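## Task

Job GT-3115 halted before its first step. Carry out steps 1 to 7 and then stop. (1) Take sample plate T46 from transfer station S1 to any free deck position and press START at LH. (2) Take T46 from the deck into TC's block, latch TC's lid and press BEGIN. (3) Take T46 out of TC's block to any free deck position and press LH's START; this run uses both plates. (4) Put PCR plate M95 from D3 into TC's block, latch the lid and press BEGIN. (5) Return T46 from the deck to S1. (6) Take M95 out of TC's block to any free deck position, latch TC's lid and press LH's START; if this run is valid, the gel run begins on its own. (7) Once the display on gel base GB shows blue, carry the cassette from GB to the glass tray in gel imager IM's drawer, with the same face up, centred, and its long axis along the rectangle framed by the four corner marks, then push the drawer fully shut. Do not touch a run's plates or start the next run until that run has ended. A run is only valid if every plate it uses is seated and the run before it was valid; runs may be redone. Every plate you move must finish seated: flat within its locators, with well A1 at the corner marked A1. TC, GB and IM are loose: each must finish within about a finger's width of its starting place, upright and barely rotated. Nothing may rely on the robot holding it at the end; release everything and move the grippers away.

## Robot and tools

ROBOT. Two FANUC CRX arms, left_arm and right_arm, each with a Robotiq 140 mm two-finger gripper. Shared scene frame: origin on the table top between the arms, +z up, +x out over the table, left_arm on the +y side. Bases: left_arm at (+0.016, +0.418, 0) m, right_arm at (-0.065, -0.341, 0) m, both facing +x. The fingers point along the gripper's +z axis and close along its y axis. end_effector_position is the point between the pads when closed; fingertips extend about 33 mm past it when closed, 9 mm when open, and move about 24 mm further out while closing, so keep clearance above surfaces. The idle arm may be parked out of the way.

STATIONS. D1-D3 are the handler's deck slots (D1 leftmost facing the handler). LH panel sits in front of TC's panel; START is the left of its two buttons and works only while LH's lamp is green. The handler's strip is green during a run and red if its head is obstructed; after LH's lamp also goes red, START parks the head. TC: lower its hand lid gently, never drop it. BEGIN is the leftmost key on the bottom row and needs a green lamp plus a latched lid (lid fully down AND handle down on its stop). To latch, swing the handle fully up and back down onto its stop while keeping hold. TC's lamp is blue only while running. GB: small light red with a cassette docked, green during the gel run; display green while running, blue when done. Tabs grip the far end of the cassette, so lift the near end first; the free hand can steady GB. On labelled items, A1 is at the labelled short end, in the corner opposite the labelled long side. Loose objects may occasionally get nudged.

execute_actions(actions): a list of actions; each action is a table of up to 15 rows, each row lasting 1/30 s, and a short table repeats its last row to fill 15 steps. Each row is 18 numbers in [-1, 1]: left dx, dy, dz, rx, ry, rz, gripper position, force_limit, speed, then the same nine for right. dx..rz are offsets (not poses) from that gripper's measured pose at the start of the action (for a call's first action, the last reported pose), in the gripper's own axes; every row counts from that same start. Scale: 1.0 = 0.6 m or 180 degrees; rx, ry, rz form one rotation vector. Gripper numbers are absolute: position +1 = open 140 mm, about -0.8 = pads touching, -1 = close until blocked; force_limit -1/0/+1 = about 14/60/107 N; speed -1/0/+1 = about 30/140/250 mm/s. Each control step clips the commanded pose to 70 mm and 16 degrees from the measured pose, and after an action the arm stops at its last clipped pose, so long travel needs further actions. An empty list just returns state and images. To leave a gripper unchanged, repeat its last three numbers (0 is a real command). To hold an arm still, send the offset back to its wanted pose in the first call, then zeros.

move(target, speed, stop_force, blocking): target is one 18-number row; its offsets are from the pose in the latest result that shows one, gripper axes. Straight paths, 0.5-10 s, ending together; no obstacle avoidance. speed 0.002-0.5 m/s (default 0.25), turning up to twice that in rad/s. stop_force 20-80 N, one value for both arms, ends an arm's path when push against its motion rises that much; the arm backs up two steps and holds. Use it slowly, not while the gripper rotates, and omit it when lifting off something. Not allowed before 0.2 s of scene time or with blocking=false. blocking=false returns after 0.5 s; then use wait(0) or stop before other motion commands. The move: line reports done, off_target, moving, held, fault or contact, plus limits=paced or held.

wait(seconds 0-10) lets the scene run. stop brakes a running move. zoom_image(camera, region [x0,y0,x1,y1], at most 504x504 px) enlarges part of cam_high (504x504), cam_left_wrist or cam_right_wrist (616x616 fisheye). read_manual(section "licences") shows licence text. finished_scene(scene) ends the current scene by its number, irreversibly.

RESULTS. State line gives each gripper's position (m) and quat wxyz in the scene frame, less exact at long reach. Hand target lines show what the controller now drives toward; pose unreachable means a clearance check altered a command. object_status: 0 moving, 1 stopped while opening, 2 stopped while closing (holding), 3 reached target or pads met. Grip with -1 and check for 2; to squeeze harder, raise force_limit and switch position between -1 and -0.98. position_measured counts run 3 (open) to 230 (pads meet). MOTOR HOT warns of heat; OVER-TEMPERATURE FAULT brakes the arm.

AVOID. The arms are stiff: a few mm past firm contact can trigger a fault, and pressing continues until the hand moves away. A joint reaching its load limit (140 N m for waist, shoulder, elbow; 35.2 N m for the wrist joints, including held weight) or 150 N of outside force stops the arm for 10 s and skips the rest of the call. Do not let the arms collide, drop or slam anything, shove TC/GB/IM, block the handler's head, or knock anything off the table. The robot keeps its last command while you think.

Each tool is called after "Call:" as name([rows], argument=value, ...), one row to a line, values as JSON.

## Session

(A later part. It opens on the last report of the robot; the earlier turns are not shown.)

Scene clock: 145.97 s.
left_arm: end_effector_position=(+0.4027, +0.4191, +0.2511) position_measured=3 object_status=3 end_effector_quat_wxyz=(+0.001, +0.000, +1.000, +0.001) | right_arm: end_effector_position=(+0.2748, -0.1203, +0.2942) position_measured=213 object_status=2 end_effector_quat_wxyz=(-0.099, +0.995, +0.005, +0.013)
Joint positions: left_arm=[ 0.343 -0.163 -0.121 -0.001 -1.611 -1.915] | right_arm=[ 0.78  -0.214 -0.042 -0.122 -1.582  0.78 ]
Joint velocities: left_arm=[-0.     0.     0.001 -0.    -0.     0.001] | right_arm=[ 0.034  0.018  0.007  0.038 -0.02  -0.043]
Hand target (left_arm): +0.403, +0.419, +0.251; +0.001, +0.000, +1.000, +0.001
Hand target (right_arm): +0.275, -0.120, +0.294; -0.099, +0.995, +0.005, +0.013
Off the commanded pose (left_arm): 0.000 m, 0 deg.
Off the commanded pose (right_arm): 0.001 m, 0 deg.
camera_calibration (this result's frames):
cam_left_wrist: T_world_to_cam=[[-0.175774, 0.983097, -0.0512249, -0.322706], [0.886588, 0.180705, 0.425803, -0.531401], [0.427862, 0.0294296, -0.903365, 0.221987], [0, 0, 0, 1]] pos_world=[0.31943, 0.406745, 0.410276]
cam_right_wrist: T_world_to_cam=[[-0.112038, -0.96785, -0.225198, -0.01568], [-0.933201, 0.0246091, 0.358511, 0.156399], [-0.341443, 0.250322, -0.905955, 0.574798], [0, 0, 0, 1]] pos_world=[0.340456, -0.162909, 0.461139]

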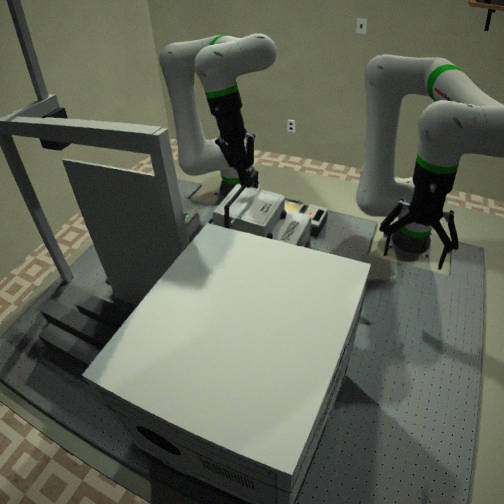

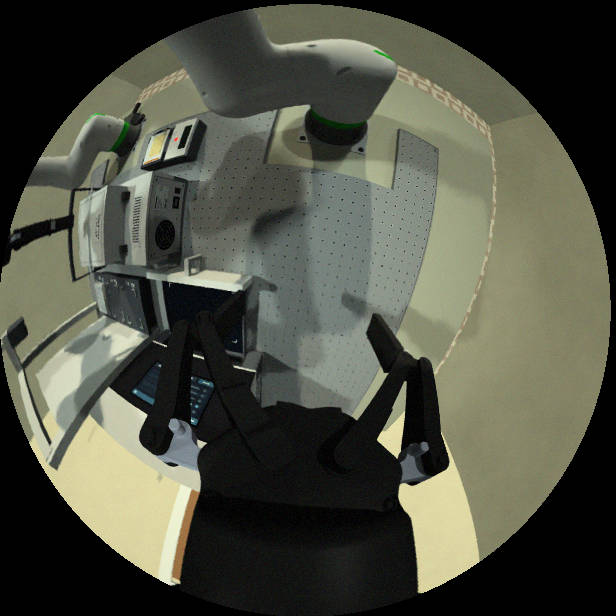

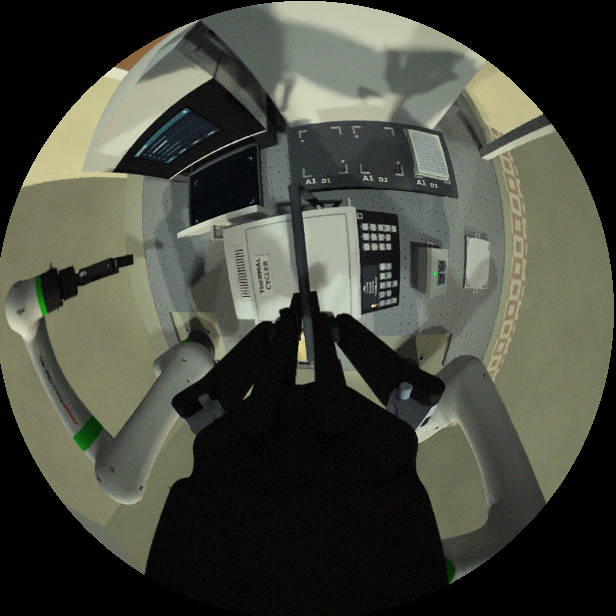

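Call:
execute_actions([
  [[0,0,0,0,0,0,1,0,0,0,-0.001,0.003,-0.004,-0.003,0,-1,-0.9,0],[0,0,0,0,0,0,1,0,0,0,-0.002,0.0065,-0.0075,-0.006,0,-1,-0.9,0],[0,0,0,0,0,0,1,0,0,0,-0.002,0.0065,-0.0075,-0.006,0,-1,-0.9,0],[0,0,0,0,0,0,1,0,0,0,-0.002,0.0065,-0.0075,-0.006,0,-1,-0.9,0],[0,0,0,0,0,0,1,0,0,0,-0.002,0.0065,-0.0075,-0.006,0,-1,-0.9,0],[0,0,0,0,0,0,1,0,0,0,-0.002,0.0065,-0.0075,-0.006,0,-1,-0.9,0],[0,0,0,0,0,0,1,0,0,0,-0.002,0.0065,-0.0075,-0.006,0,-1,-0.9,0],[0,0,0,0,0,0,1,0,0,0,-0.002,0.0065,-0.0075,-0.006,0,-1,-0.9,0],[0,0,0,0,0,0,1,0,0,0,-0.002,0.0065,-0.0075,-0.006,0,-1,-0.9,0],[0,0,0,0,0,0,1,0,0,0,-0.002,0.0065,-0.0075,-0.006,0,-0.98,-0.6,0]],
  [[0,0,0,0,0,0,1,0,0,0,-0.002,-0.003,0,0,0,-0.98,-0.6,0],[0,0,0,0,0,0,1,0,0,0,-0.0035,-0.006,0,0,0,-0.98,-0.6,0],[0,0,0,0,0,0,1,0,0,0,-0.0052,-0.009,0,0,0,-0.98,-0.6,0],[0,0,0,0,0,0,1,0,0,0,-0.007,-0.012,0,0,0,-0.98,-0.6,0]],
  [[0,0,0,0,0,0,1,0,0,0,-0.0094,-0.0028,-0.0035,0,0,-0.98,-0.6,0],[0,0,0,0,0,0,1,0,0,0,-0.0187,-0.0057,-0.007,0,0,-0.98,-0.6,0],[0,0,0,0,0,0,1,0,0,0,-0.0281,-0.0085,-0.0104,0,0,-0.98,-0.6,0],[0,0,0,0,0,0,1,0,0,0,-0.0374,-0.0114,-0.0139,0,0,-0.98,-0.6,0],[0,0,0,0,0,0,1,0,0,0,-0.0468,-0.0142,-0.0174,0,0,-0.98,-0.6,0],[0,0,0,0,0,0,1,0,0,0,-0.0561,-0.017,-0.0209,0,0,-0.98,-0.6,0],[0,0,0,0,0,0,1,0,0,0,-0.0655,-0.0199,-0.0243,0,0,-0.98,-0.6,0],[0,0,0,0,0,0,1,0,0,0,-0.0748,-0.0227,-0.0278,0,0,-0.98,-0.6,0]],
  [[0,0,0,0,0,0,1,0,0,0,-0.0097,-0.0011,-0.0035,0,0,-0.98,-0.6,0],[0,0,0,0,0,0,1,0,0,0,-0.0195,-0.0022,-0.007,0,0,-0.98,-0.6,0],[0,0,0,0,0,0,1,0,0,0,-0.0292,-0.0033,-0.0104,0,0,-0.98,-0.6,0],[0,0,0,0,0,0,1,0,0,0,-0.039,-0.0044,-0.0139,0,0,-0.98,-0.6,0],[0,0,0,0,0,0,1,0,0,0,-0.0487,-0.0055,-0.0174,0,0,-0.98,-0.6,0],[0,0,0,0,0,0,1,0,0,0,-0.0584,-0.0066,-0.0209,0,0,-0.98,-0.6,0],[0,0,0,0,0,0,1,0,0,0,-0.0682,-0.0077,-0.0243,0,0,-0.98,-0.6,0],[0,0,0,0,0,0,1,0,0,0,-0.0779,-0.0088,-0.0278,0,0,-0.98,-0.6,0]],
  [[0,0,0,0,0,0,1,0,0,0,-0.0097,0.0009,-0.0035,0,0,-0.98,-0.6,0],[0,0,0,0,0,0,1,0,0,0,-0.0195,0.0018,-0.007,0,0,-0.98,-0.6,0],[0,0,0,0,0,0,1,0,0,0,-0.0292,0.0027,-0.0104,0,0,-0.98,-0.6,0],[0,0,0,0,0,0,1,0,0,0,-0.0389,0.0036,-0.0139,0,0,-0.98,-0.6,0],[0,0,0,0,0,0,1,0,0,0,-0.0486,0.0045,-0.0174,0,0,-0.98,-0.6,0],[0,0,0,0,0,0,1,0,0,0,-0.0584,0.0054,-0.0209,0,0,-0.98,-0.6,0],[0,0,0,0,0,0,1,0,0,0,-0.0681,0.0063,-0.0243,0,0,-0.98,-0.6,0],[0,0,0,0,0,0,1,0,0,0,-0.0778,0.0072,-0.0278,0,0,-0.98,-0.6,0]],
  [[0,0,0,0,0,0,1,0,0,0,-0.0091,0.0029,-0.0035,0,0,-0.98,-0.6,0],[0,0,0,0,0,0,1,0,0,0,-0.0182,0.0058,-0.007,0,0,-0.98,-0.6,0],[0,0,0,0,0,0,1,0,0,0,-0.0273,0.0086,-0.0104,0,0,-0.98,-0.6,0],[0,0,0,0,0,0,1,0,0,0,-0.0365,0.0115,-0.0139,0,0,-0.98,-0.6,0],[0,0,0,0,0,0,1,0,0,0,-0.0456,0.0144,-0.0174,0,0,-0.98,-0.6,0],[0,0,0,0,0,0,1,0,0,0,-0.0547,0.0173,-0.0209,0,0,-0.98,-0.6,0],[0,0,0,0,0,0,1,0,0,0,-0.0638,0.0201,-0.0243,0,0,-0.98,-0.6,0],[0,0,0,0,0,0,1,0,0,0,-0.0729,0.023,-0.0278,0,0,-0.98,-0.6,0]],
  [[0,0,0,0,0,0,1,0,0,0,-0.0078,0.0041,0,0,0,-0.98,-0.6,0],[0,0,0,0,0,0,1,0,0,0,-0.0155,0.0081,0,0,0,-0.98,-0.6,0],[0,0,0,0,0,0,1,0,0,0,-0.0233,0.0122,0,0,0,-0.98,-0.6,0],[0,0,0,0,0,0,1,0,0,0,-0.031,0.0162,0,0,0,-0.98,-0.6,0],[0,0,0,0,0,0,1,0,0,0,-0.0388,0.0203,0,0,0,-0.98,-0.6,0],[0,0,0,0,0,0,1,0,0,0,-0.0465,0.0243,0,0,0,-0.98,-0.6,0],[0,0,0,0,0,0,1,0,0,0,-0.0543,0.0284,0,0,0,-0.98,-0.6,0],[0,0,0,0,0,0,1,0,0,0,-0.062,0.0324,0,0,0,-0.98,-0.6,0]],
])

Scene clock: 150.47 s.
left_arm: end_effector_position=(+0.4027, +0.4191, +0.2511) position_measured=3 object_status=3 end_effector_quat_wxyz=(+0.001, +0.000, +1.000, +0.001) | right_arm: end_effector_position=(+0.2718, +0.0951, +0.2818) position_measured=215 object_status=2 end_effector_quat_wxyz=(+0.086, +0.996, +0.005, +0.005)
Joint positions: left_arm=[ 0.343 -0.163 -0.121 -0.001 -1.611 -1.915] | right_arm=[ 1.19   0.4    0.542  0.076 -1.869  0.398]
Joint velocities: left_arm=[0.    0.    0.001 0.001 0.    0.   ] | right_arm=[-0.001  0.     0.001  0.     0.001  0.   ]
Hand target (left_arm): +0.403, +0.419, +0.251; +0.001, +0.000, +1.000, +0.001
Hand target (right_arm): +0.272, +0.095, +0.282; +0.086, +0.996, +0.005, +0.005
Off the commanded pose (left_arm): 0.000 m, 0 deg.
Off the commanded pose (right_arm): 0.000 m, 0 deg.
camera_calibration (this result's frames):
cam_left_wrist: T_world_to_cam=[[-0.175774, 0.983097, -0.0512248, -0.322707], [0.886588, 0.180705, 0.425803, -0.5314], [0.427862, 0.0294296, -0.903365, 0.221987], [0, 0, 0, 1]] pos_world=[0.31943, 0.406745, 0.410276]
cam_right_wrist: T_world_to_cam=[[-0.115415, -0.982841, 0.143882, 0.0880296], [-0.927744, 0.158416, 0.337928, 0.144267], [-0.354923, -0.0944837, -0.930109, 0.551889], [0, 0, 0, 1]] pos_world=[0.339881, 0.115809, 0.451899]

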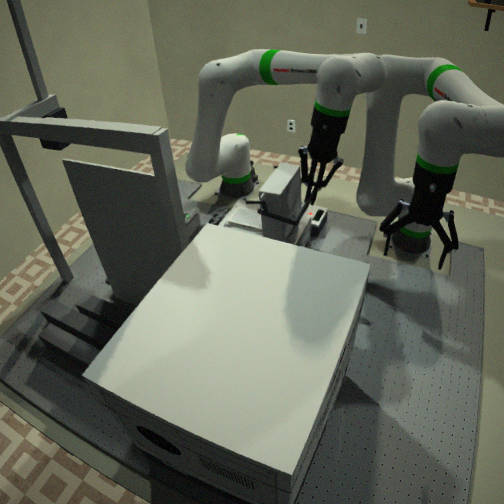

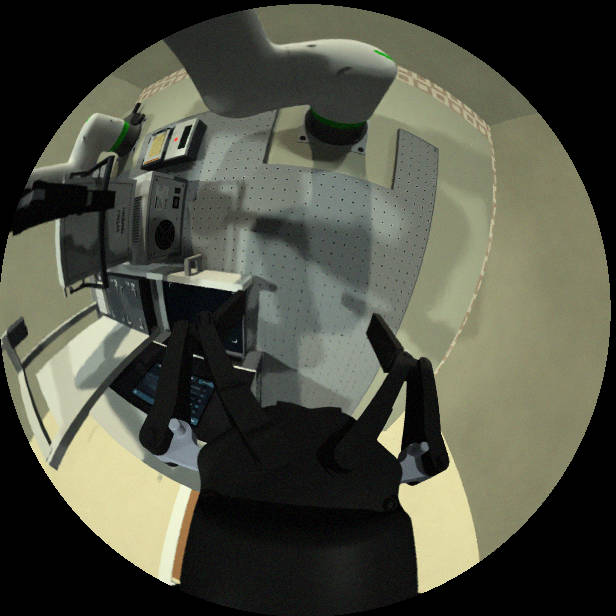

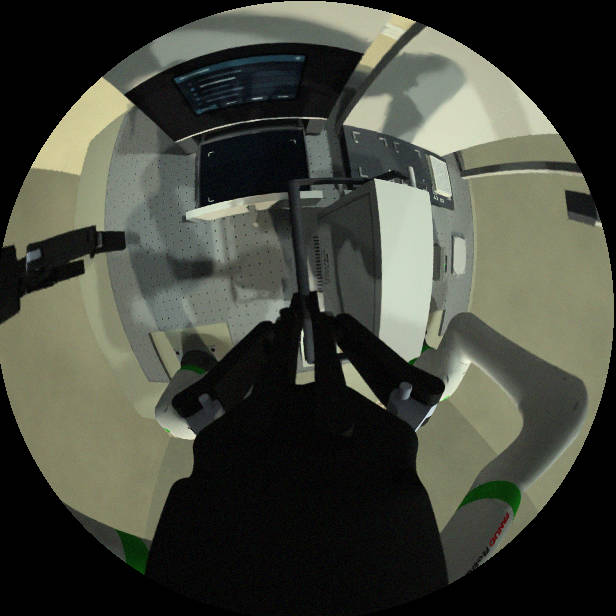

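Call:
execute_actions([
  [[0,0,0,0,0,0,1,0,0,0,-0.001,0.0008,0,0,0,-0.98,-0.6,0],[0,0,0,0,0,0,1,0,0,0,-0.002,0.0016,0,0,0,-0.98,-0.6,0],[0,0,0,0,0,0,1,0,0,0,-0.003,0.0024,0,0,0,-0.98,-0.6,0],[0,0,0,0,0,0,1,0,0,0,-0.004,0.0032,0,0,0,-0.98,-0.6,0],[0,0,0,0,0,0,1,0,0,0,-0.005,0.004,0,0,0,-0.98,-0.6,0],[0,0,0,0,0,0,1,0,0,0,-0.0064,0.0053,0,0,0,-0.98,-0.6,0],[0,0,0,0,0,0,1,0,0,0,-0.0064,0.0053,0,0,0,-0.98,-0.6,0],[0,0,0,0,0,0,1,0,0,0,-0.0064,0.0053,0,0,0,-0.98,-0.6,0],[0,0,0,0,0,0,1,0,0,0,-0.0064,0.0053,0,0,0,-0.98,-0.6,0],[0,0,0,0,0,0,1,0,0,0,-0.0064,0.0053,0,0,0,-0.45,-0.6,0]],
  [[0,0,0,0,0,0,1,0,0,0,0,-0.1,0,0,0,-0.45,-0.6,0]],
  [[0,0,0,0,0,0,1,0,0,0,0,-0.085,0,0,0,-0.45,-0.6,0]],
])

Call:
move(target=[0,0,0,0,0,0,1,0,0,0.0583,0.353,0.0623,0.0437,-0.0437,0.4916,0.34,-0.2,0], speed=0.4)

Scene clock: 152.37 s.
left_arm: end_effector_position=(+0.4027, +0.4191, +0.2511) position_measured=3 object_status=3 end_effector_quat_wxyz=(+0.001, +0.000, +1.000, +0.001) | right_arm: end_effector_position=(+0.2704, +0.1171, +0.3867) position_measured=186 object_status=3 end_effector_quat_wxyz=(+0.086, +0.996, +0.005, +0.005)
Joint positions: left_arm=[ 0.343 -0.163 -0.121 -0.001 -1.611 -1.915] | right_arm=[ 1.206  0.589  1.078  0.088 -2.215  0.413]
Joint velocities: left_arm=[ 0.    -0.    -0.    -0.001 -0.001 -0.   ] | right_arm=[-0.012  0.105  0.187 -0.015 -0.117  0.008]
Hand target (left_arm): +0.403, +0.419, +0.251; +0.001, +0.000, +1.000, +0.001
Hand target (right_arm): +0.270, +0.117, +0.387; +0.086, +0.996, +0.004, +0.005
Off the commanded pose (left_arm): 0.000 m, 0 deg.
Off the commanded pose (right_arm): 0.000 m, 0 deg.
camera_calibration (this result's frames):
cam_left_wrist: T_world_to_cam=[[-0.175774, 0.983097, -0.0512248, -0.322707], [0.886588, 0.180705, 0.425803, -0.5314], [0.427862, 0.0294295, -0.903365, 0.221987], [0, 0, 0, 1]] pos_world=[0.31943, 0.406745, 0.410276]
cam_right_wrist: T_world_to_cam=[[-0.116123, -0.982848, 0.143265, 0.0948375], [-0.927766, 0.158836, 0.337671, 0.10413], [-0.354635, -0.0937047, -0.930298, 0.650966], [0, 0, 0, 1]] pos_world=[0.338476, 0.13767, 0.556844]

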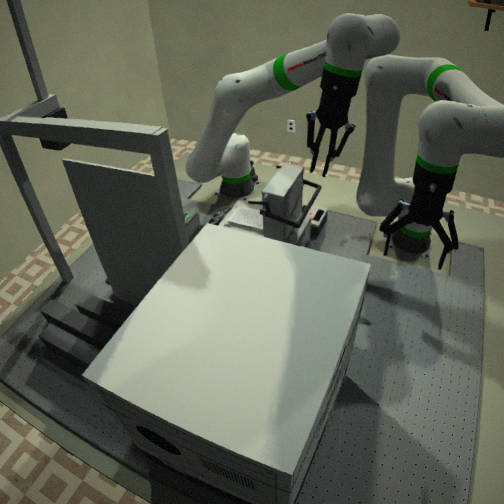

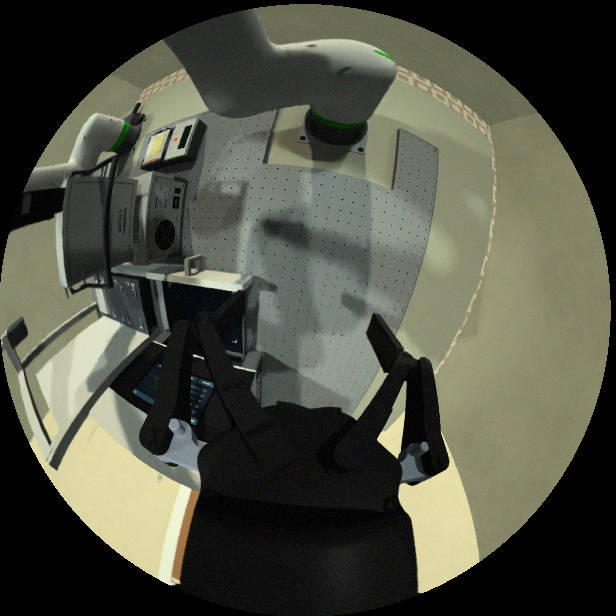

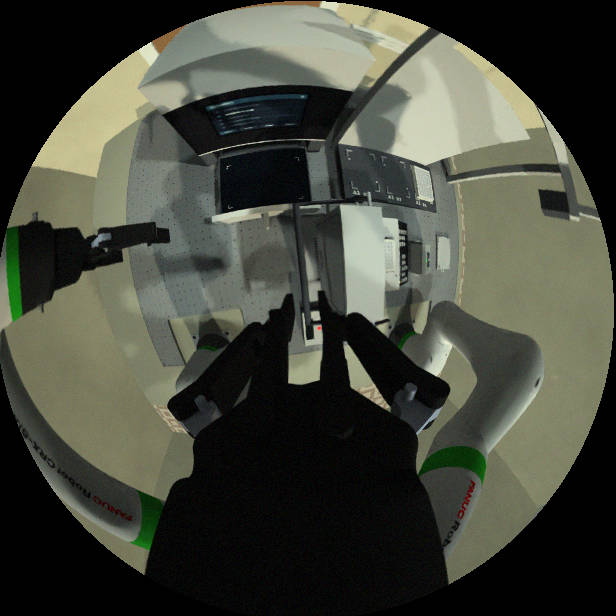

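Scene clock: 154.73 s.
left_arm: end_effector_position=(+0.4027, +0.4191, +0.2511) position_measured=3 object_status=3 end_effector_quat_wxyz=(+0.001, +0.000, +1.000, +0.001) | right_arm: end_effector_position=(+0.3083, -0.0978, +0.3864) position_measured=86 object_status=3 end_effector_quat_wxyz=(-0.003, +0.718, -0.696, +0.002)
Joint positions: left_arm=[ 0.343 -0.163 -0.121 -0.001 -1.611 -1.915] | right_arm=[ 0.868  0.048  0.399  0.005 -1.916 -0.843]
Joint velocities: left_arm=[-0.     0.    -0.001  0.002 -0.001  0.001] | right_arm=[-0.    -0.001  0.     0.     0.    -0.001]
Hand target (left_arm): +0.403, +0.419, +0.251; +0.001, +0.000, +1.000, +0.001
Hand target (right_arm): +0.308, -0.098, +0.386; -0.003, +0.718, -0.696, +0.002
Off the commanded pose (left_arm): 0.000 m, 0 deg.
Off the commanded pose (right_arm): 0.001 m, 0 deg.
move: done
camera_calibration (this result's frames):
cam_left_wrist: T_world_to_cam=[[-0.175774, 0.983097, -0.0512249, -0.322706], [0.886588, 0.180705, 0.425803, -0.5314], [0.427862, 0.0294295, -0.903365, 0.221987], [0, 0, 0, 1]] pos_world=[0.31943, 0.406745, 0.410276]
cam_right_wrist: T_world_to_cam=[[-0.995161, 0.0925278, -0.0330528, 0.332346], [0.07363, 0.925037, 0.372673, -0.0738165], [0.0650576, 0.368436, -0.927374, 0.558699], [0, 0, 0, 1]] pos_world=[0.299826, -0.168313, 0.556617]

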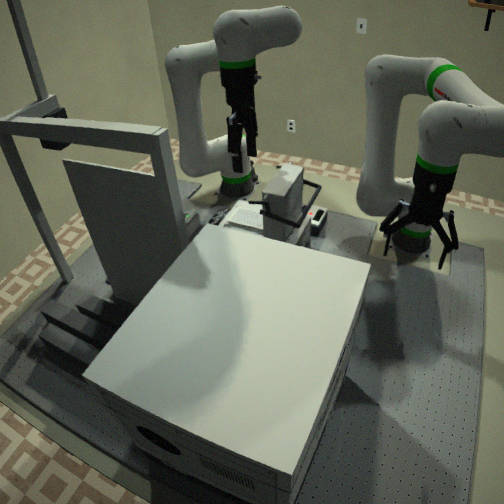

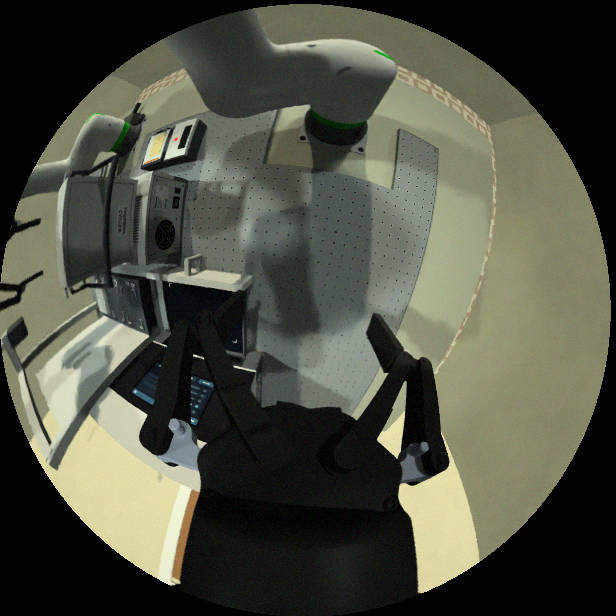

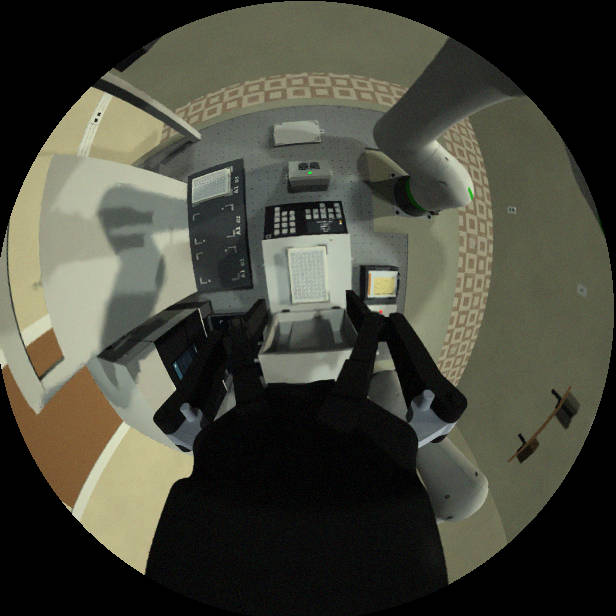

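Call:
move(target=[0,0,0,0,0,0,1,0,0,0.0008,0.0048,0.322,-0.0022,0,0.0036,0.34,-0.2,0], speed=0.35)

Scene clock: 156.00 s.
left_arm: end_effector_position=(+0.4027, +0.4191, +0.2511) position_measured=3 object_status=3 end_effector_quat_wxyz=(+0.001, +0.000, +1.000, +0.001) | right_arm: end_effector_position=(+0.3064, -0.0977, +0.1933) position_measured=86 object_status=3 end_effector_quat_wxyz=(-0.001, +0.715, -0.699, -0.000)
Joint positions: left_arm=[ 0.343 -0.163 -0.121 -0.001 -1.611 -1.915] | right_arm=[ 0.867 -0.009 -0.114 -0.001 -1.464 -0.854]
Joint velocities: left_arm=[-0.    -0.001  0.001  0.001 -0.    -0.001] | right_arm=[ 0.001  0.    -0.001 -0.001  0.001  0.   ]
Hand target (left_arm): +0.403, +0.419, +0.251; +0.001, +0.000, +1.000, +0.001
Hand target (right_arm): +0.306, -0.098, +0.193; -0.001, +0.715, -0.699, -0.000
Off the commanded pose (left_arm): 0.000 m, 0 deg.
Off the commanded pose (right_arm): 0.001 m, 0 deg.
move: done
camera_calibration (this result's frames):
cam_left_wrist: T_world_to_cam=[[-0.175773, 0.983097, -0.0512248, -0.322707], [0.886588, 0.180705, 0.425803, -0.5314], [0.427862, 0.0294295, -0.903365, 0.221987], [0, 0, 0, 1]] pos_world=[0.31943, 0.406745, 0.410276]
cam_right_wrist: T_world_to_cam=[[-0.994405, 0.102298, -0.0263504, 0.323501], [0.085236, 0.924347, 0.371911, -0.00529889], [0.0624028, 0.367584, -0.927894, 0.380473], [0, 0, 0, 1]] pos_world=[0.2984, -0.168051, 0.363534]

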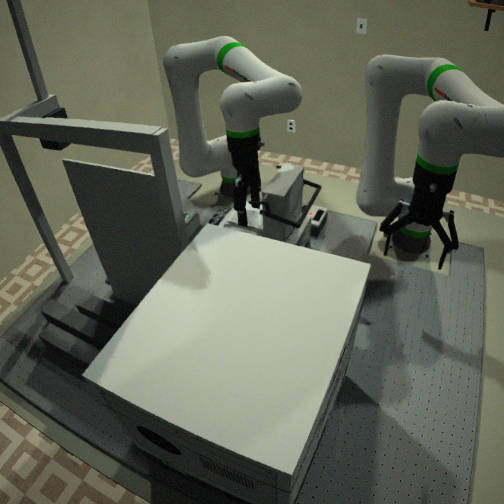

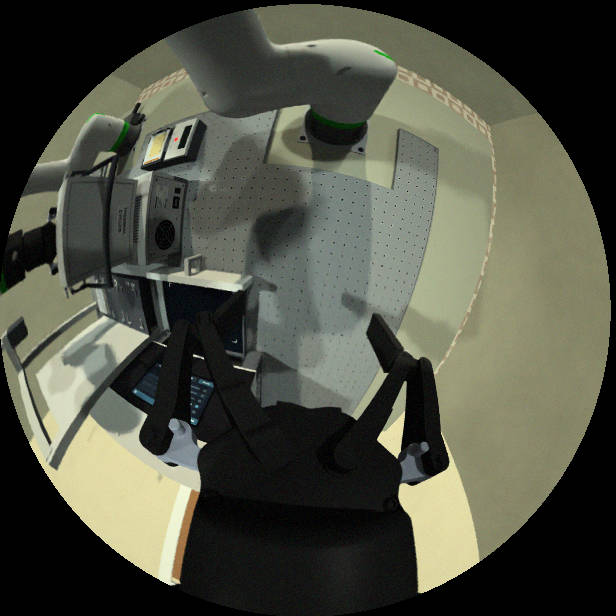

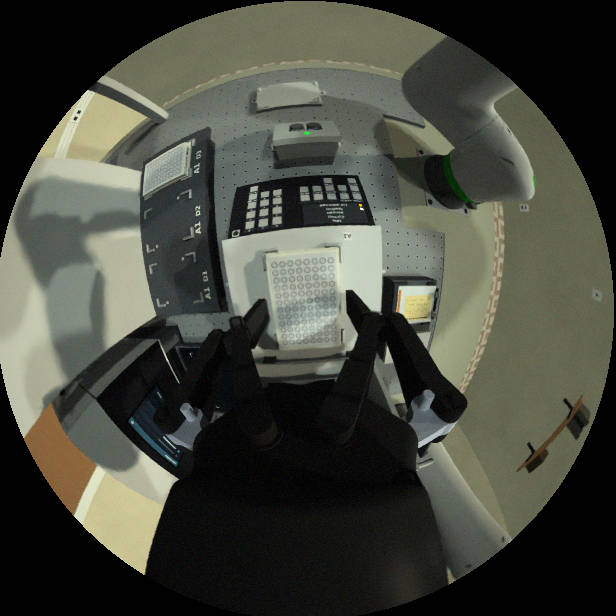

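Call:
execute_actions([
  [[0,0,0,0,0,0,1,0,0,0.0003,-0.0002,0.006,0,0,0.001,0.34,-0.2,0],[0,0,0,0,0,0,1,0,0,0.0005,-0.0004,0.012,0,0,0.001,0.34,-0.2,0],[0,0,0,0,0,0,1,0,0,0.0008,-0.0005,0.018,0,0,0.001,0.34,-0.2,0],[0,0,0,0,0,0,1,0,0,0.001,-0.0007,0.023,0,0,0.001,0.34,-0.2,0]],
  [[0,0,0,0,0,0,1,0,0,0,0,0,0,0,0,-1,-0.2,-0.4]],
  [[0,0,0,0,0,0,1,0,0,0,0,-0.004,0,0,0,-1,-0.2,-0.4],[0,0,0,0,0,0,1,0,0,0,0,-0.008,0,0,0,-1,-0.2,-0.4],[0,0,0,0,0,0,1,0,0,0,0,-0.013,0,0,0,-1,-0.2,-0.4],[0,0,0,0,0,0,1,0,0,0,0,-0.018,0,0,0,-1,-0.2,-0.4],[0,0,0,0,0,0,1,0,0,0,0,-0.024,0,0,0,-1,-0.2,-0.4],[0,0,0,0,0,0,1,0,0,0,0,-0.03,0,0,0,-1,-0.2,-0.4],[0,0,0,0,0,0,1,0,0,0,0,-0.036,0,0,0,-1,-0.2,-0.4],[0,0,0,0,0,0,1,0,0,0,0,-0.042,0,0,0,-1,-0.2,-0.4]],
])

Scene clock: 157.80 s.
left_arm: end_effector_position=(+0.4027, +0.4191, +0.2511) position_measured=3 object_status=3 end_effector_quat_wxyz=(+0.001, +0.000, +1.000, +0.001) | right_arm: end_effector_position=(+0.3069, -0.0983, +0.2047) position_measured=109 object_status=2 end_effector_quat_wxyz=(-0.001, +0.714, -0.700, -0.000)
Joint positions: left_arm=[ 0.343 -0.163 -0.121 -0.001 -1.611 -1.915] | right_arm=[ 0.866 -0.011 -0.09  -0.001 -1.491 -0.855]
Joint velocities: left_arm=[-0.     0.    -0.     0.002 -0.002 -0.   ] | right_arm=[ 0.     0.001 -0.001 -0.001 -0.001  0.   ]
Hand target (left_arm): +0.403, +0.419, +0.251; +0.001, +0.000, +1.000, +0.001
Hand target (right_arm): +0.307, -0.098, +0.205; -0.001, +0.714, -0.700, -0.000
Off the commanded pose (left_arm): 0.000 m, 0 deg.
Off the commanded pose (right_arm): 0.000 m, 0 deg.
camera_calibration (this result's frames):
cam_left_wrist: T_world_to_cam=[[-0.175774, 0.983097, -0.0512248, -0.322707], [0.886588, 0.180705, 0.425803, -0.5314], [0.427862, 0.0294296, -0.903365, 0.221987], [0, 0, 0, 1]] pos_world=[0.31943, 0.406745, 0.410276]
cam_right_wrist: T_world_to_cam=[[-0.994068, 0.105516, -0.0263602, 0.324539], [0.0882239, 0.924067, 0.37191, -0.00992921], [0.0636013, 0.367379, -0.927894, 0.39086], [0, 0, 0, 1]] pos_world=[0.298631, -0.168663, 0.374925]

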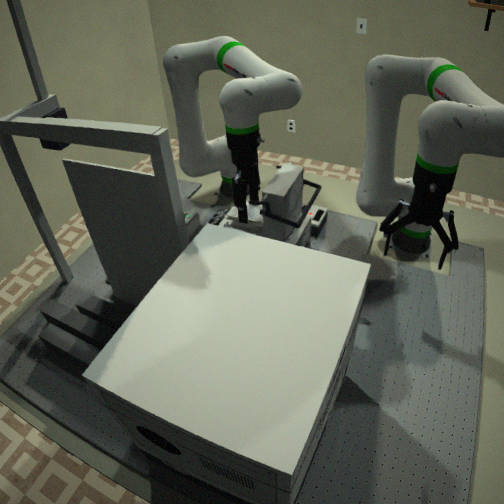

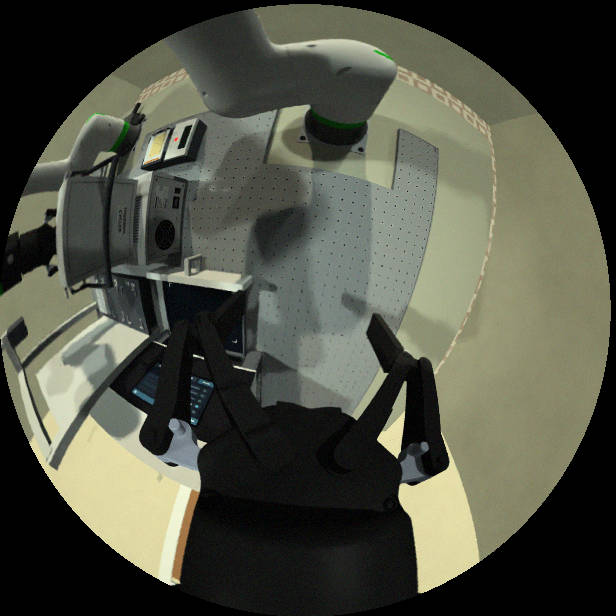

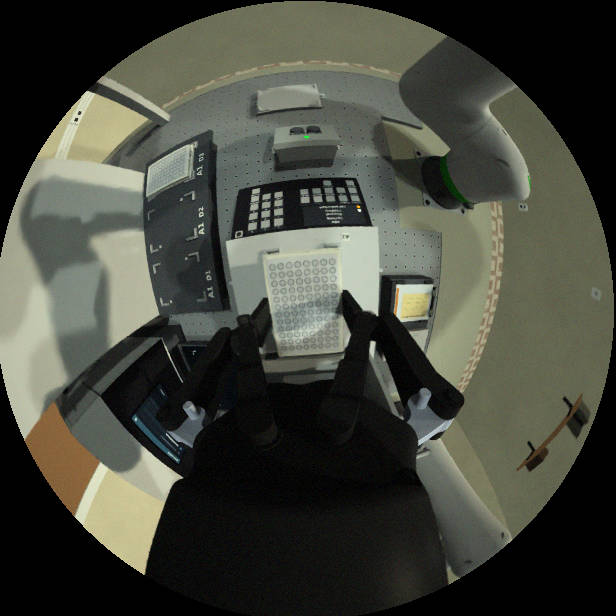

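Call:
move(target=[0,0,0,0,0,0,1,0,0,0.2466,-0.3672,-0.0072,0,0,0.356,-1,-0.2,-0.4], speed=0.35)

Call:
move(target=[0,0,0,0,0,0,1,0,0,-0.0444,-0.0597,0.1517,0,0,0.15,-1,-0.2,-0.4], speed=0.25)

Scene clock: 160.20 s.
left_arm: end_effector_position=(+0.4027, +0.4191, +0.2511) position_measured=3 object_status=3 end_effector_quat_wxyz=(+0.001, +0.000, +1.000, +0.001) | right_arm: end_effector_position=(+0.5298, -0.2423, +0.2078) position_measured=109 object_status=2 end_effector_quat_wxyz=(-0.000, -0.234, +0.972, +0.000)
Joint positions: left_arm=[ 0.343 -0.163 -0.121 -0.001 -1.611 -1.915] | right_arm=[ 0.372  0.398  0.402 -0.001 -1.575 -1.48 ]
Joint velocities: left_arm=[-0.    -0.    -0.     0.001 -0.001  0.   ] | right_arm=[-0.  0.  0.  0.  0. -0.]
Hand target (left_arm): +0.403, +0.419, +0.251; +0.001, +0.000, +1.000, +0.001
Hand target (right_arm): +0.530, -0.242, +0.208; -0.000, -0.233, +0.972, +0.000
Off the commanded pose (left_arm): 0.000 m, 0 deg.
Off the commanded pose (right_arm): 0.001 m, 0 deg.
move: done
camera_calibration (this result's frames):
cam_left_wrist: T_world_to_cam=[[-0.175774, 0.983097, -0.0512249, -0.322706], [0.886588, 0.180705, 0.425803, -0.5314], [0.427862, 0.0294296, -0.903365, 0.221987], [0, 0, 0, 1]] pos_world=[0.31943, 0.406745, 0.410276]
cam_right_wrist: T_world_to_cam=[[-0.339462, 0.940277, -0.0253872, 0.416691], [0.870635, 0.324307, 0.369893, -0.457153], [0.356035, 0.103462, -0.928728, 0.213818], [0, 0, 0, 1]] pos_world=[0.463337, -0.265669, 0.378255]

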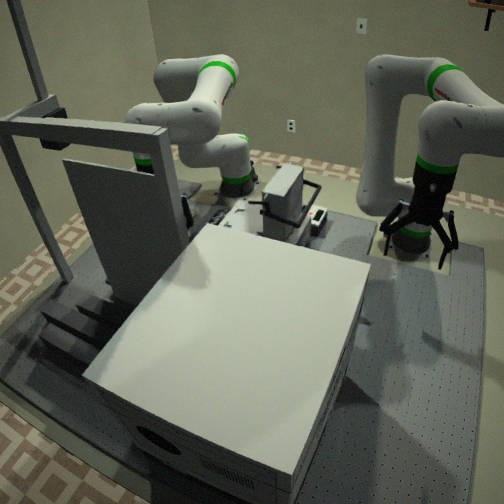

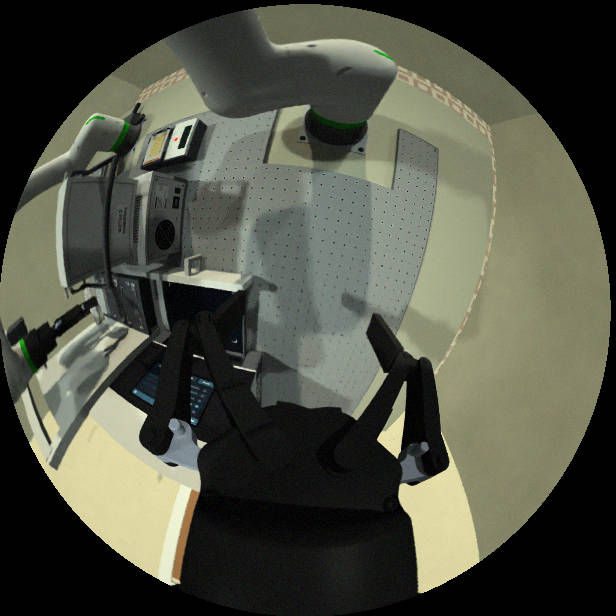

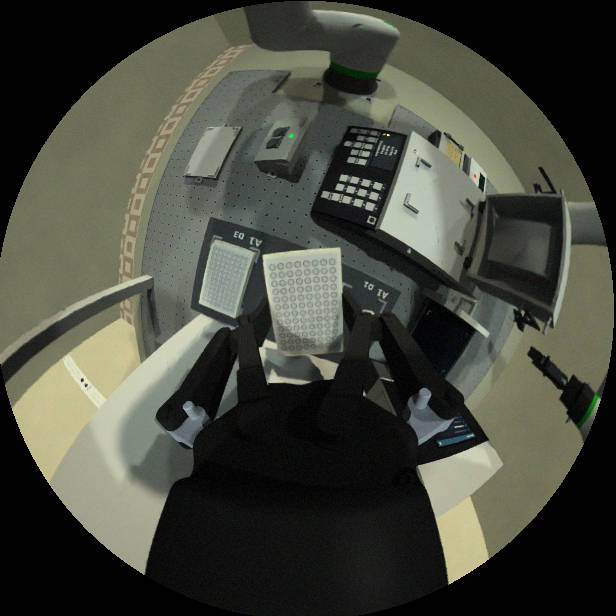

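Scene clock: 161.50 s.
left_arm: end_effector_position=(+0.4027, +0.4191, +0.2511) position_measured=3 object_status=3 end_effector_quat_wxyz=(+0.001, +0.000, +1.000, +0.001) | right_arm: end_effector_position=(+0.5696, -0.2618, +0.1167) position_measured=109 object_status=2 end_effector_quat_wxyz=(-0.000, -0.000, +1.000, +0.000)
Joint positions: left_arm=[ 0.343 -0.163 -0.121 -0.001 -1.611 -1.915] | right_arm=[ 0.319  0.515  0.355 -0.001 -1.411 -1.898]
Joint velocities: left_arm=[-0.    -0.     0.     0.     0.002  0.   ] | right_arm=[-0.     0.    -0.     0.001  0.001 -0.   ]
Hand target (left_arm): +0.403, +0.419, +0.251; +0.001, +0.000, +1.000, +0.001
Hand target (right_arm): +0.570, -0.262, +0.117; -0.000, -0.000, +1.000, +0.000
Off the commanded pose (left_arm): 0.000 m, 0 deg.
Off the commanded pose (right_arm): 0.000 m, 0 deg.
move: done
camera_calibration (this result's frames):
cam_left_wrist: T_world_to_cam=[[-0.175774, 0.983097, -0.0512248, -0.322707], [0.886588, 0.180705, 0.425803, -0.5314], [0.427862, 0.0294296, -0.903365, 0.221987], [0, 0, 0, 1]] pos_world=[0.31943, 0.406745, 0.410276]
cam_right_wrist: T_world_to_cam=[[0.123885, 0.991965, -0.0256586, 0.195819], [0.923186, -0.105737, 0.369523, -0.594213], [0.363841, -0.069466, -0.928867, 0.0672877], [0, 0, 0, 1]] pos_world=[0.499829, -0.252401, 0.287101]

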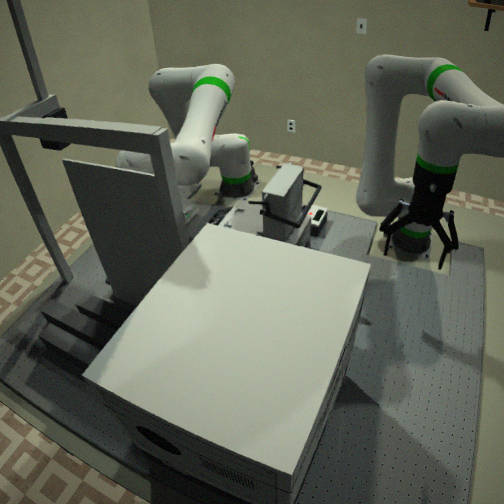

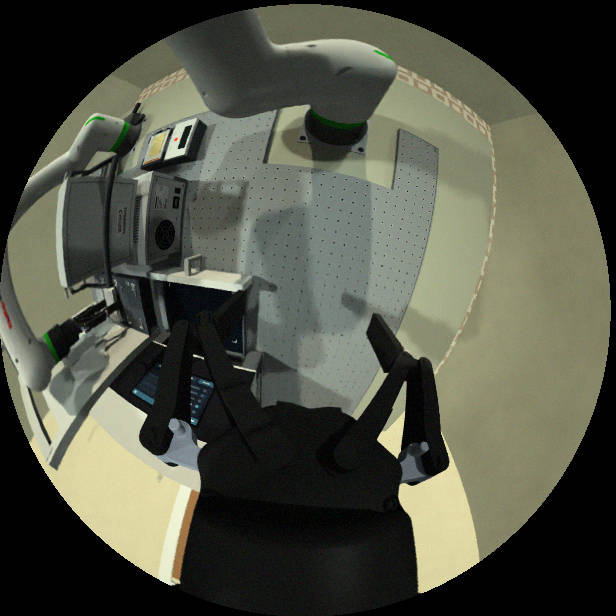

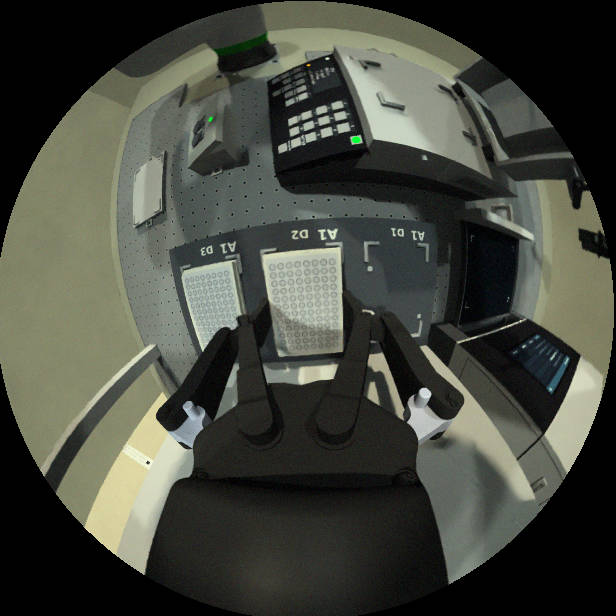

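Call:
move(target=[0,0,0,0,0,0,1,0,0,-0.0007,0,0.0255,0,0,0,-1,-0.2,-0.4], speed=0.01, stop_force=20)

Call:
zoom_image(camera="cam_right_wrist", region=[230, 220, 390, 380])

Scene clock: 163.23 s.
left_arm: end_effector_position=(+0.4027, +0.4191, +0.2511) position_measured=3 object_status=3 end_effector_quat_wxyz=(+0.001, +0.000, +1.000, +0.001) | right_arm: end_effector_position=(+0.5700, -0.2618, +0.1038) position_measured=109 object_status=2 end_effector_quat_wxyz=(-0.000, -0.000, +1.000, +0.000)
Joint positions: left_arm=[ 0.343 -0.163 -0.121 -0.001 -1.611 -1.915] | right_arm=[ 0.319  0.521  0.334 -0.001 -1.384 -1.898]
Joint velocities: left_arm=[-0.     0.    -0.001 -0.002  0.002  0.   ] | right_arm=[ 0.    -0.     0.     0.001 -0.002 -0.   ]
Hand target (left_arm): +0.403, +0.419, +0.251; +0.001, +0.000, +1.000, +0.001
Hand target (right_arm): +0.570, -0.262, +0.104; -0.000, -0.000, +1.000, +0.000
Off the commanded pose (left_arm): 0.000 m, 0 deg.
Off the commanded pose (right_arm): 0.002 m, 0 deg.
move: contact (right_arm)
camera_calibration (this result's frames):
cam_left_wrist: T_world_to_cam=[[-0.175774, 0.983097, -0.0512248, -0.322707], [0.886588, 0.180705, 0.425803, -0.5314], [0.427862, 0.0294296, -0.903365, 0.221987], [0, 0, 0, 1]] pos_world=[0.31943, 0.406745, 0.410276]
cam_right_wrist: T_world_to_cam=[[0.123757, 0.99198, -0.0256958, 0.195496], [0.923176, -0.1056, 0.369587, -0.589757], [0.363909, -0.0694609, -0.928841, 0.0552134], [0, 0, 0, 1]] pos_world=[0.500163, -0.252372, 0.274274]

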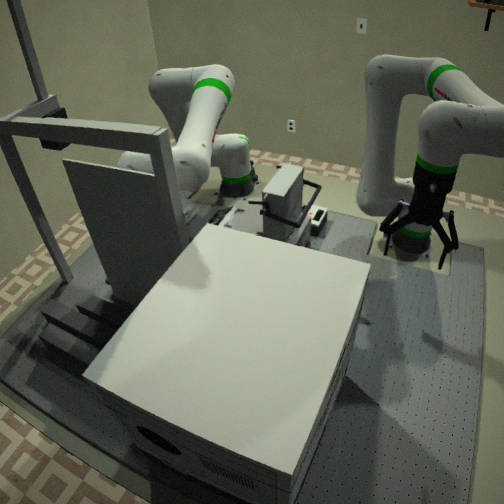

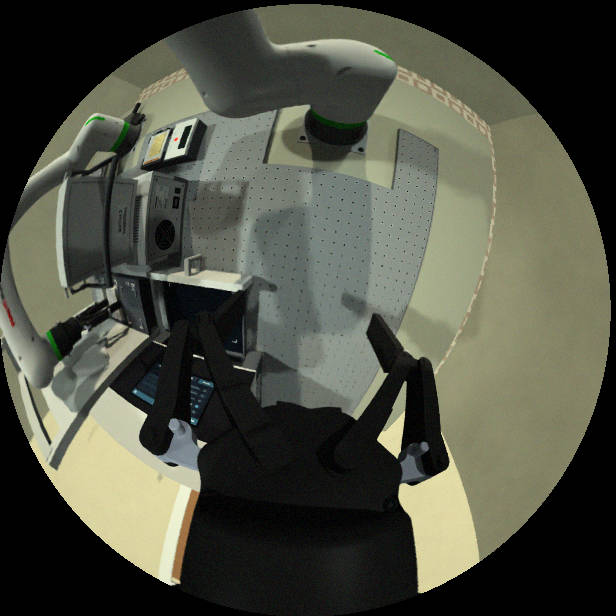

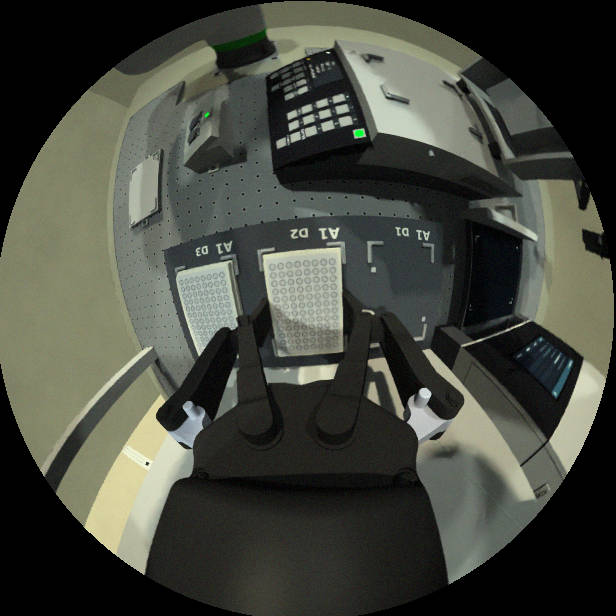

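Region (230, 220, 390, 380) of cam_right_wrist's 616x616 image, scaled by 3.150, with more detail than that image has.

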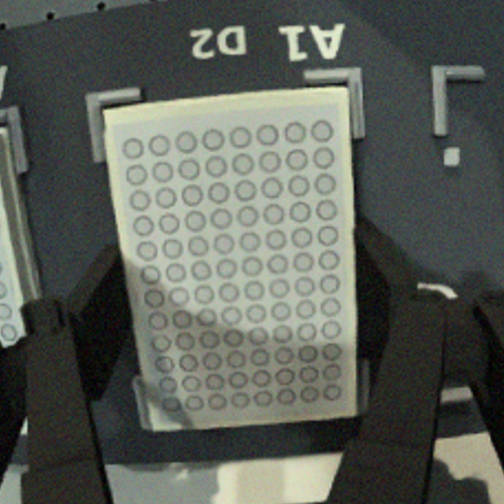

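Call:
execute_actions([
  [[0,0,0,0,0,0,1,0,0,0,0,0,0,0,0,0.34,-0.2,0],[0,0,0,0,0,0,1,0,0,0,0,0,0,0,0,0.34,-0.2,0],[0,0,0,0,0,0,1,0,0,0,0,0,0,0,0,0.34,-0.2,0],[0,0,0,0,0,0,1,0,0,0,0,0,0,0,0,0.34,-0.2,0],[0,0,0,0,0,0,1,0,0,0,0,0,0,0,0,0.34,-0.2,0],[0,0,0,0,0,0,1,0,0,0,0,0,0,0,0,0.34,-0.2,0],[0,0,0,0,0,0,1,0,0,0,0,0,0,0,0,0.34,-0.2,0],[0,0,0,0,0,0,1,0,0,0,0,-0.005,0,0,0,0.34,-0.2,0],[0,0,0,0,0,0,1,0,0,0,0,-0.01,0,0,0,0.34,-0.2,0],[0,0,0,0,0,0,1,0,0,0,0,-0.016,0,0,0,0.34,-0.2,0]],
  [[0,0,0,0,0,0,1,0,0,0,0,-0.07,0,0,0,0.34,-0.2,0]],
])

Call:
move(target=[0,0,0,0,0,0,1,0,0,0.5047,-0.2363,0.072,0,0,-0.5,-1,0,0.5], speed=0.5)

Scene clock: 164.70 s.
left_arm: end_effector_position=(+0.4027, +0.4191, +0.2511) position_measured=3 object_status=3 end_effector_quat_wxyz=(+0.001, +0.000, +1.000, +0.001) | right_arm: end_effector_position=(+0.5700, -0.2619, +0.1555) position_measured=86 object_status=3 end_effector_quat_wxyz=(-0.000, -0.000, +1.000, +0.000)
Joint positions: left_arm=[ 0.343 -0.163 -0.121 -0.001 -1.611 -1.915] | right_arm=[ 0.319  0.504  0.429 -0.001 -1.497 -1.898]
Joint velocities: left_arm=[-0.     0.     0.    -0.001  0.     0.   ] | right_arm=[ 0.    -0.     0.001 -0.    -0.001  0.   ]
Hand target (left_arm): +0.403, +0.419, +0.251; +0.001, +0.000, +1.000, +0.001
Hand target (right_arm): +0.570, -0.262, +0.156; -0.000, -0.000, +1.000, +0.000
Off the commanded pose (left_arm): 0.000 m, 0 deg.
Off the commanded pose (right_arm): 0.000 m, 0 deg.
camera_calibration (this result's frames):
cam_left_wrist: T_world_to_cam=[[-0.175774, 0.983097, -0.0512247, -0.322707], [0.886588, 0.180705, 0.425803, -0.5314], [0.427862, 0.0294296, -0.903365, 0.221987], [0, 0, 0, 1]] pos_world=[0.31943, 0.406745, 0.410276]
cam_right_wrist: T_world_to_cam=[[0.124163, 0.99193, -0.0256442, 0.19673], [0.92311, -0.105992, 0.36964, -0.609004], [0.363939, -0.0695679, -0.928821, 0.103058], [0, 0, 0, 1]] pos_world=[0.500244, -0.252523, 0.325879]

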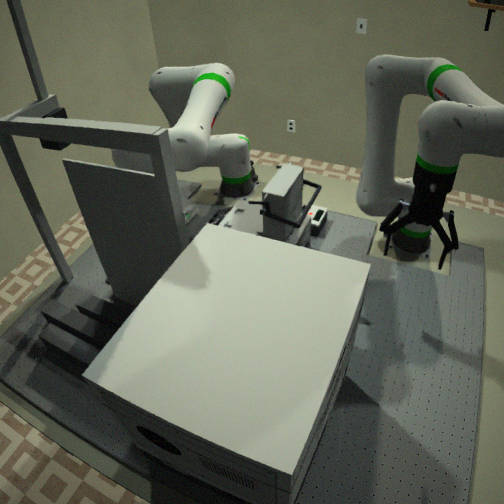

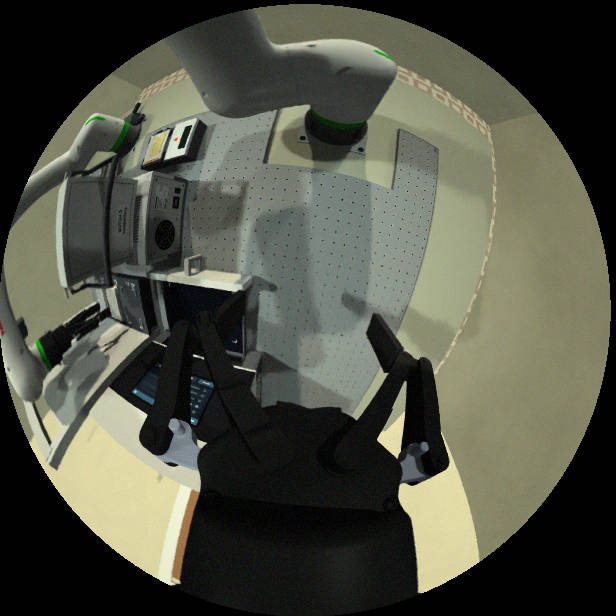

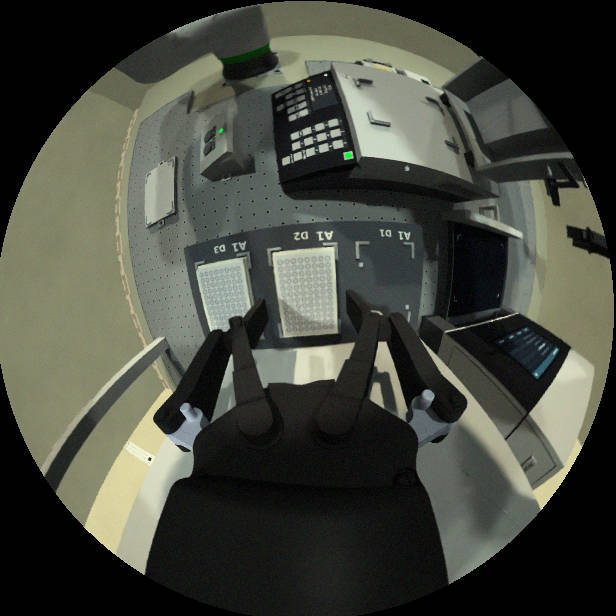

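Scene clock: 166.80 s.
left_arm: end_effector_position=(+0.4027, +0.4191, +0.2511) position_measured=3 object_status=3 end_effector_quat_wxyz=(+0.001, +0.000, +1.000, +0.001) | right_arm: end_effector_position=(+0.2673, -0.4041, +0.1126) position_measured=233 object_status=3 end_effector_quat_wxyz=(+0.000, +0.707, -0.707, -0.001)
Joint positions: left_arm=[ 0.343 -0.163 -0.121 -0.001 -1.611 -1.915] | right_arm=[ 0.197 -0.252 -0.517 -0.001 -1.306 -0.204]
Joint velocities: left_arm=[-0.     0.001 -0.001 -0.001 -0.001 -0.   ] | right_arm=[-0.001 -0.001  0.    -0.001 -0.     0.   ]
Hand target (left_arm): +0.403, +0.419, +0.251; +0.001, +0.000, +1.000, +0.001
Hand target (right_arm): +0.267, -0.404, +0.113; +0.000, +0.707, -0.707, -0.001
Off the commanded pose (left_arm): 0.000 m, 0 deg.
Off the commanded pose (right_arm): 0.000 m, 0 deg.
move: done
camera_calibration (this result's frames):
cam_left_wrist: T_world_to_cam=[[-0.175774, 0.983097, -0.051225, -0.322706], [0.886588, 0.180705, 0.425803, -0.5314], [0.427862, 0.0294294, -0.903365, 0.221987], [0, 0, 0, 1]] pos_world=[0.31943, 0.406745, 0.410276]
cam_right_wrist: T_world_to_cam=[[-0.992023, 0.123567, -0.02493, 0.321593], [0.105626, 0.922761, 0.370615, 0.30532], [0.0688002, 0.365025, -0.928452, 0.418051], [0, 0, 0, 1]] pos_world=[0.258016, -0.474075, 0.283002]

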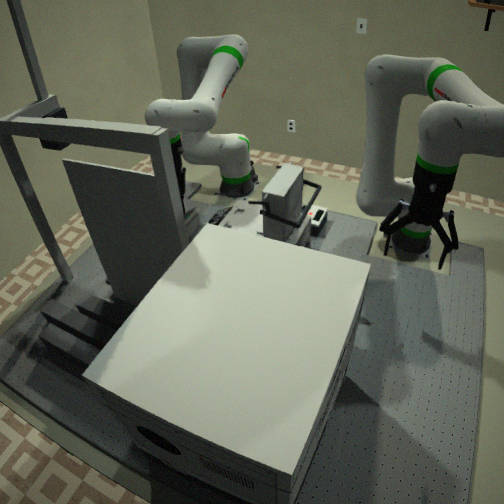

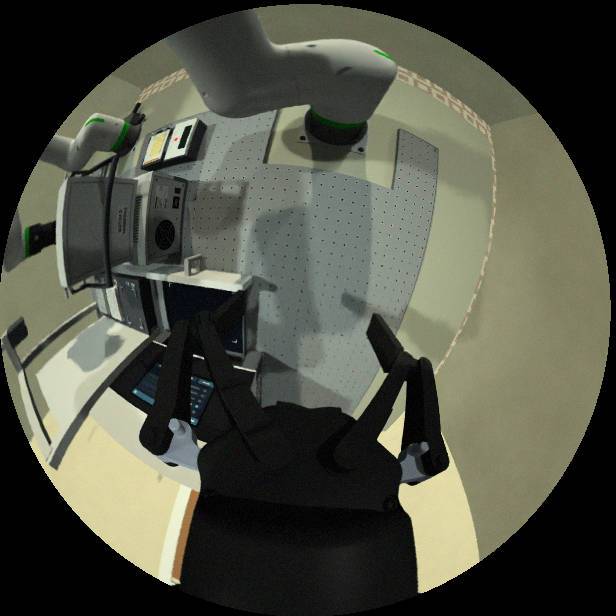

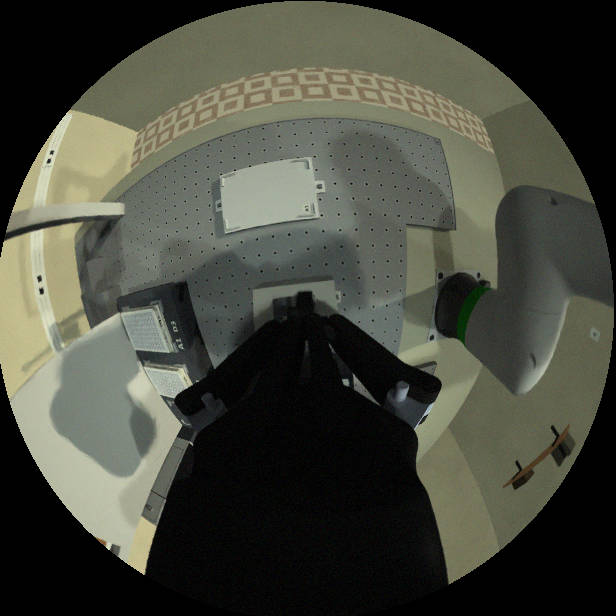

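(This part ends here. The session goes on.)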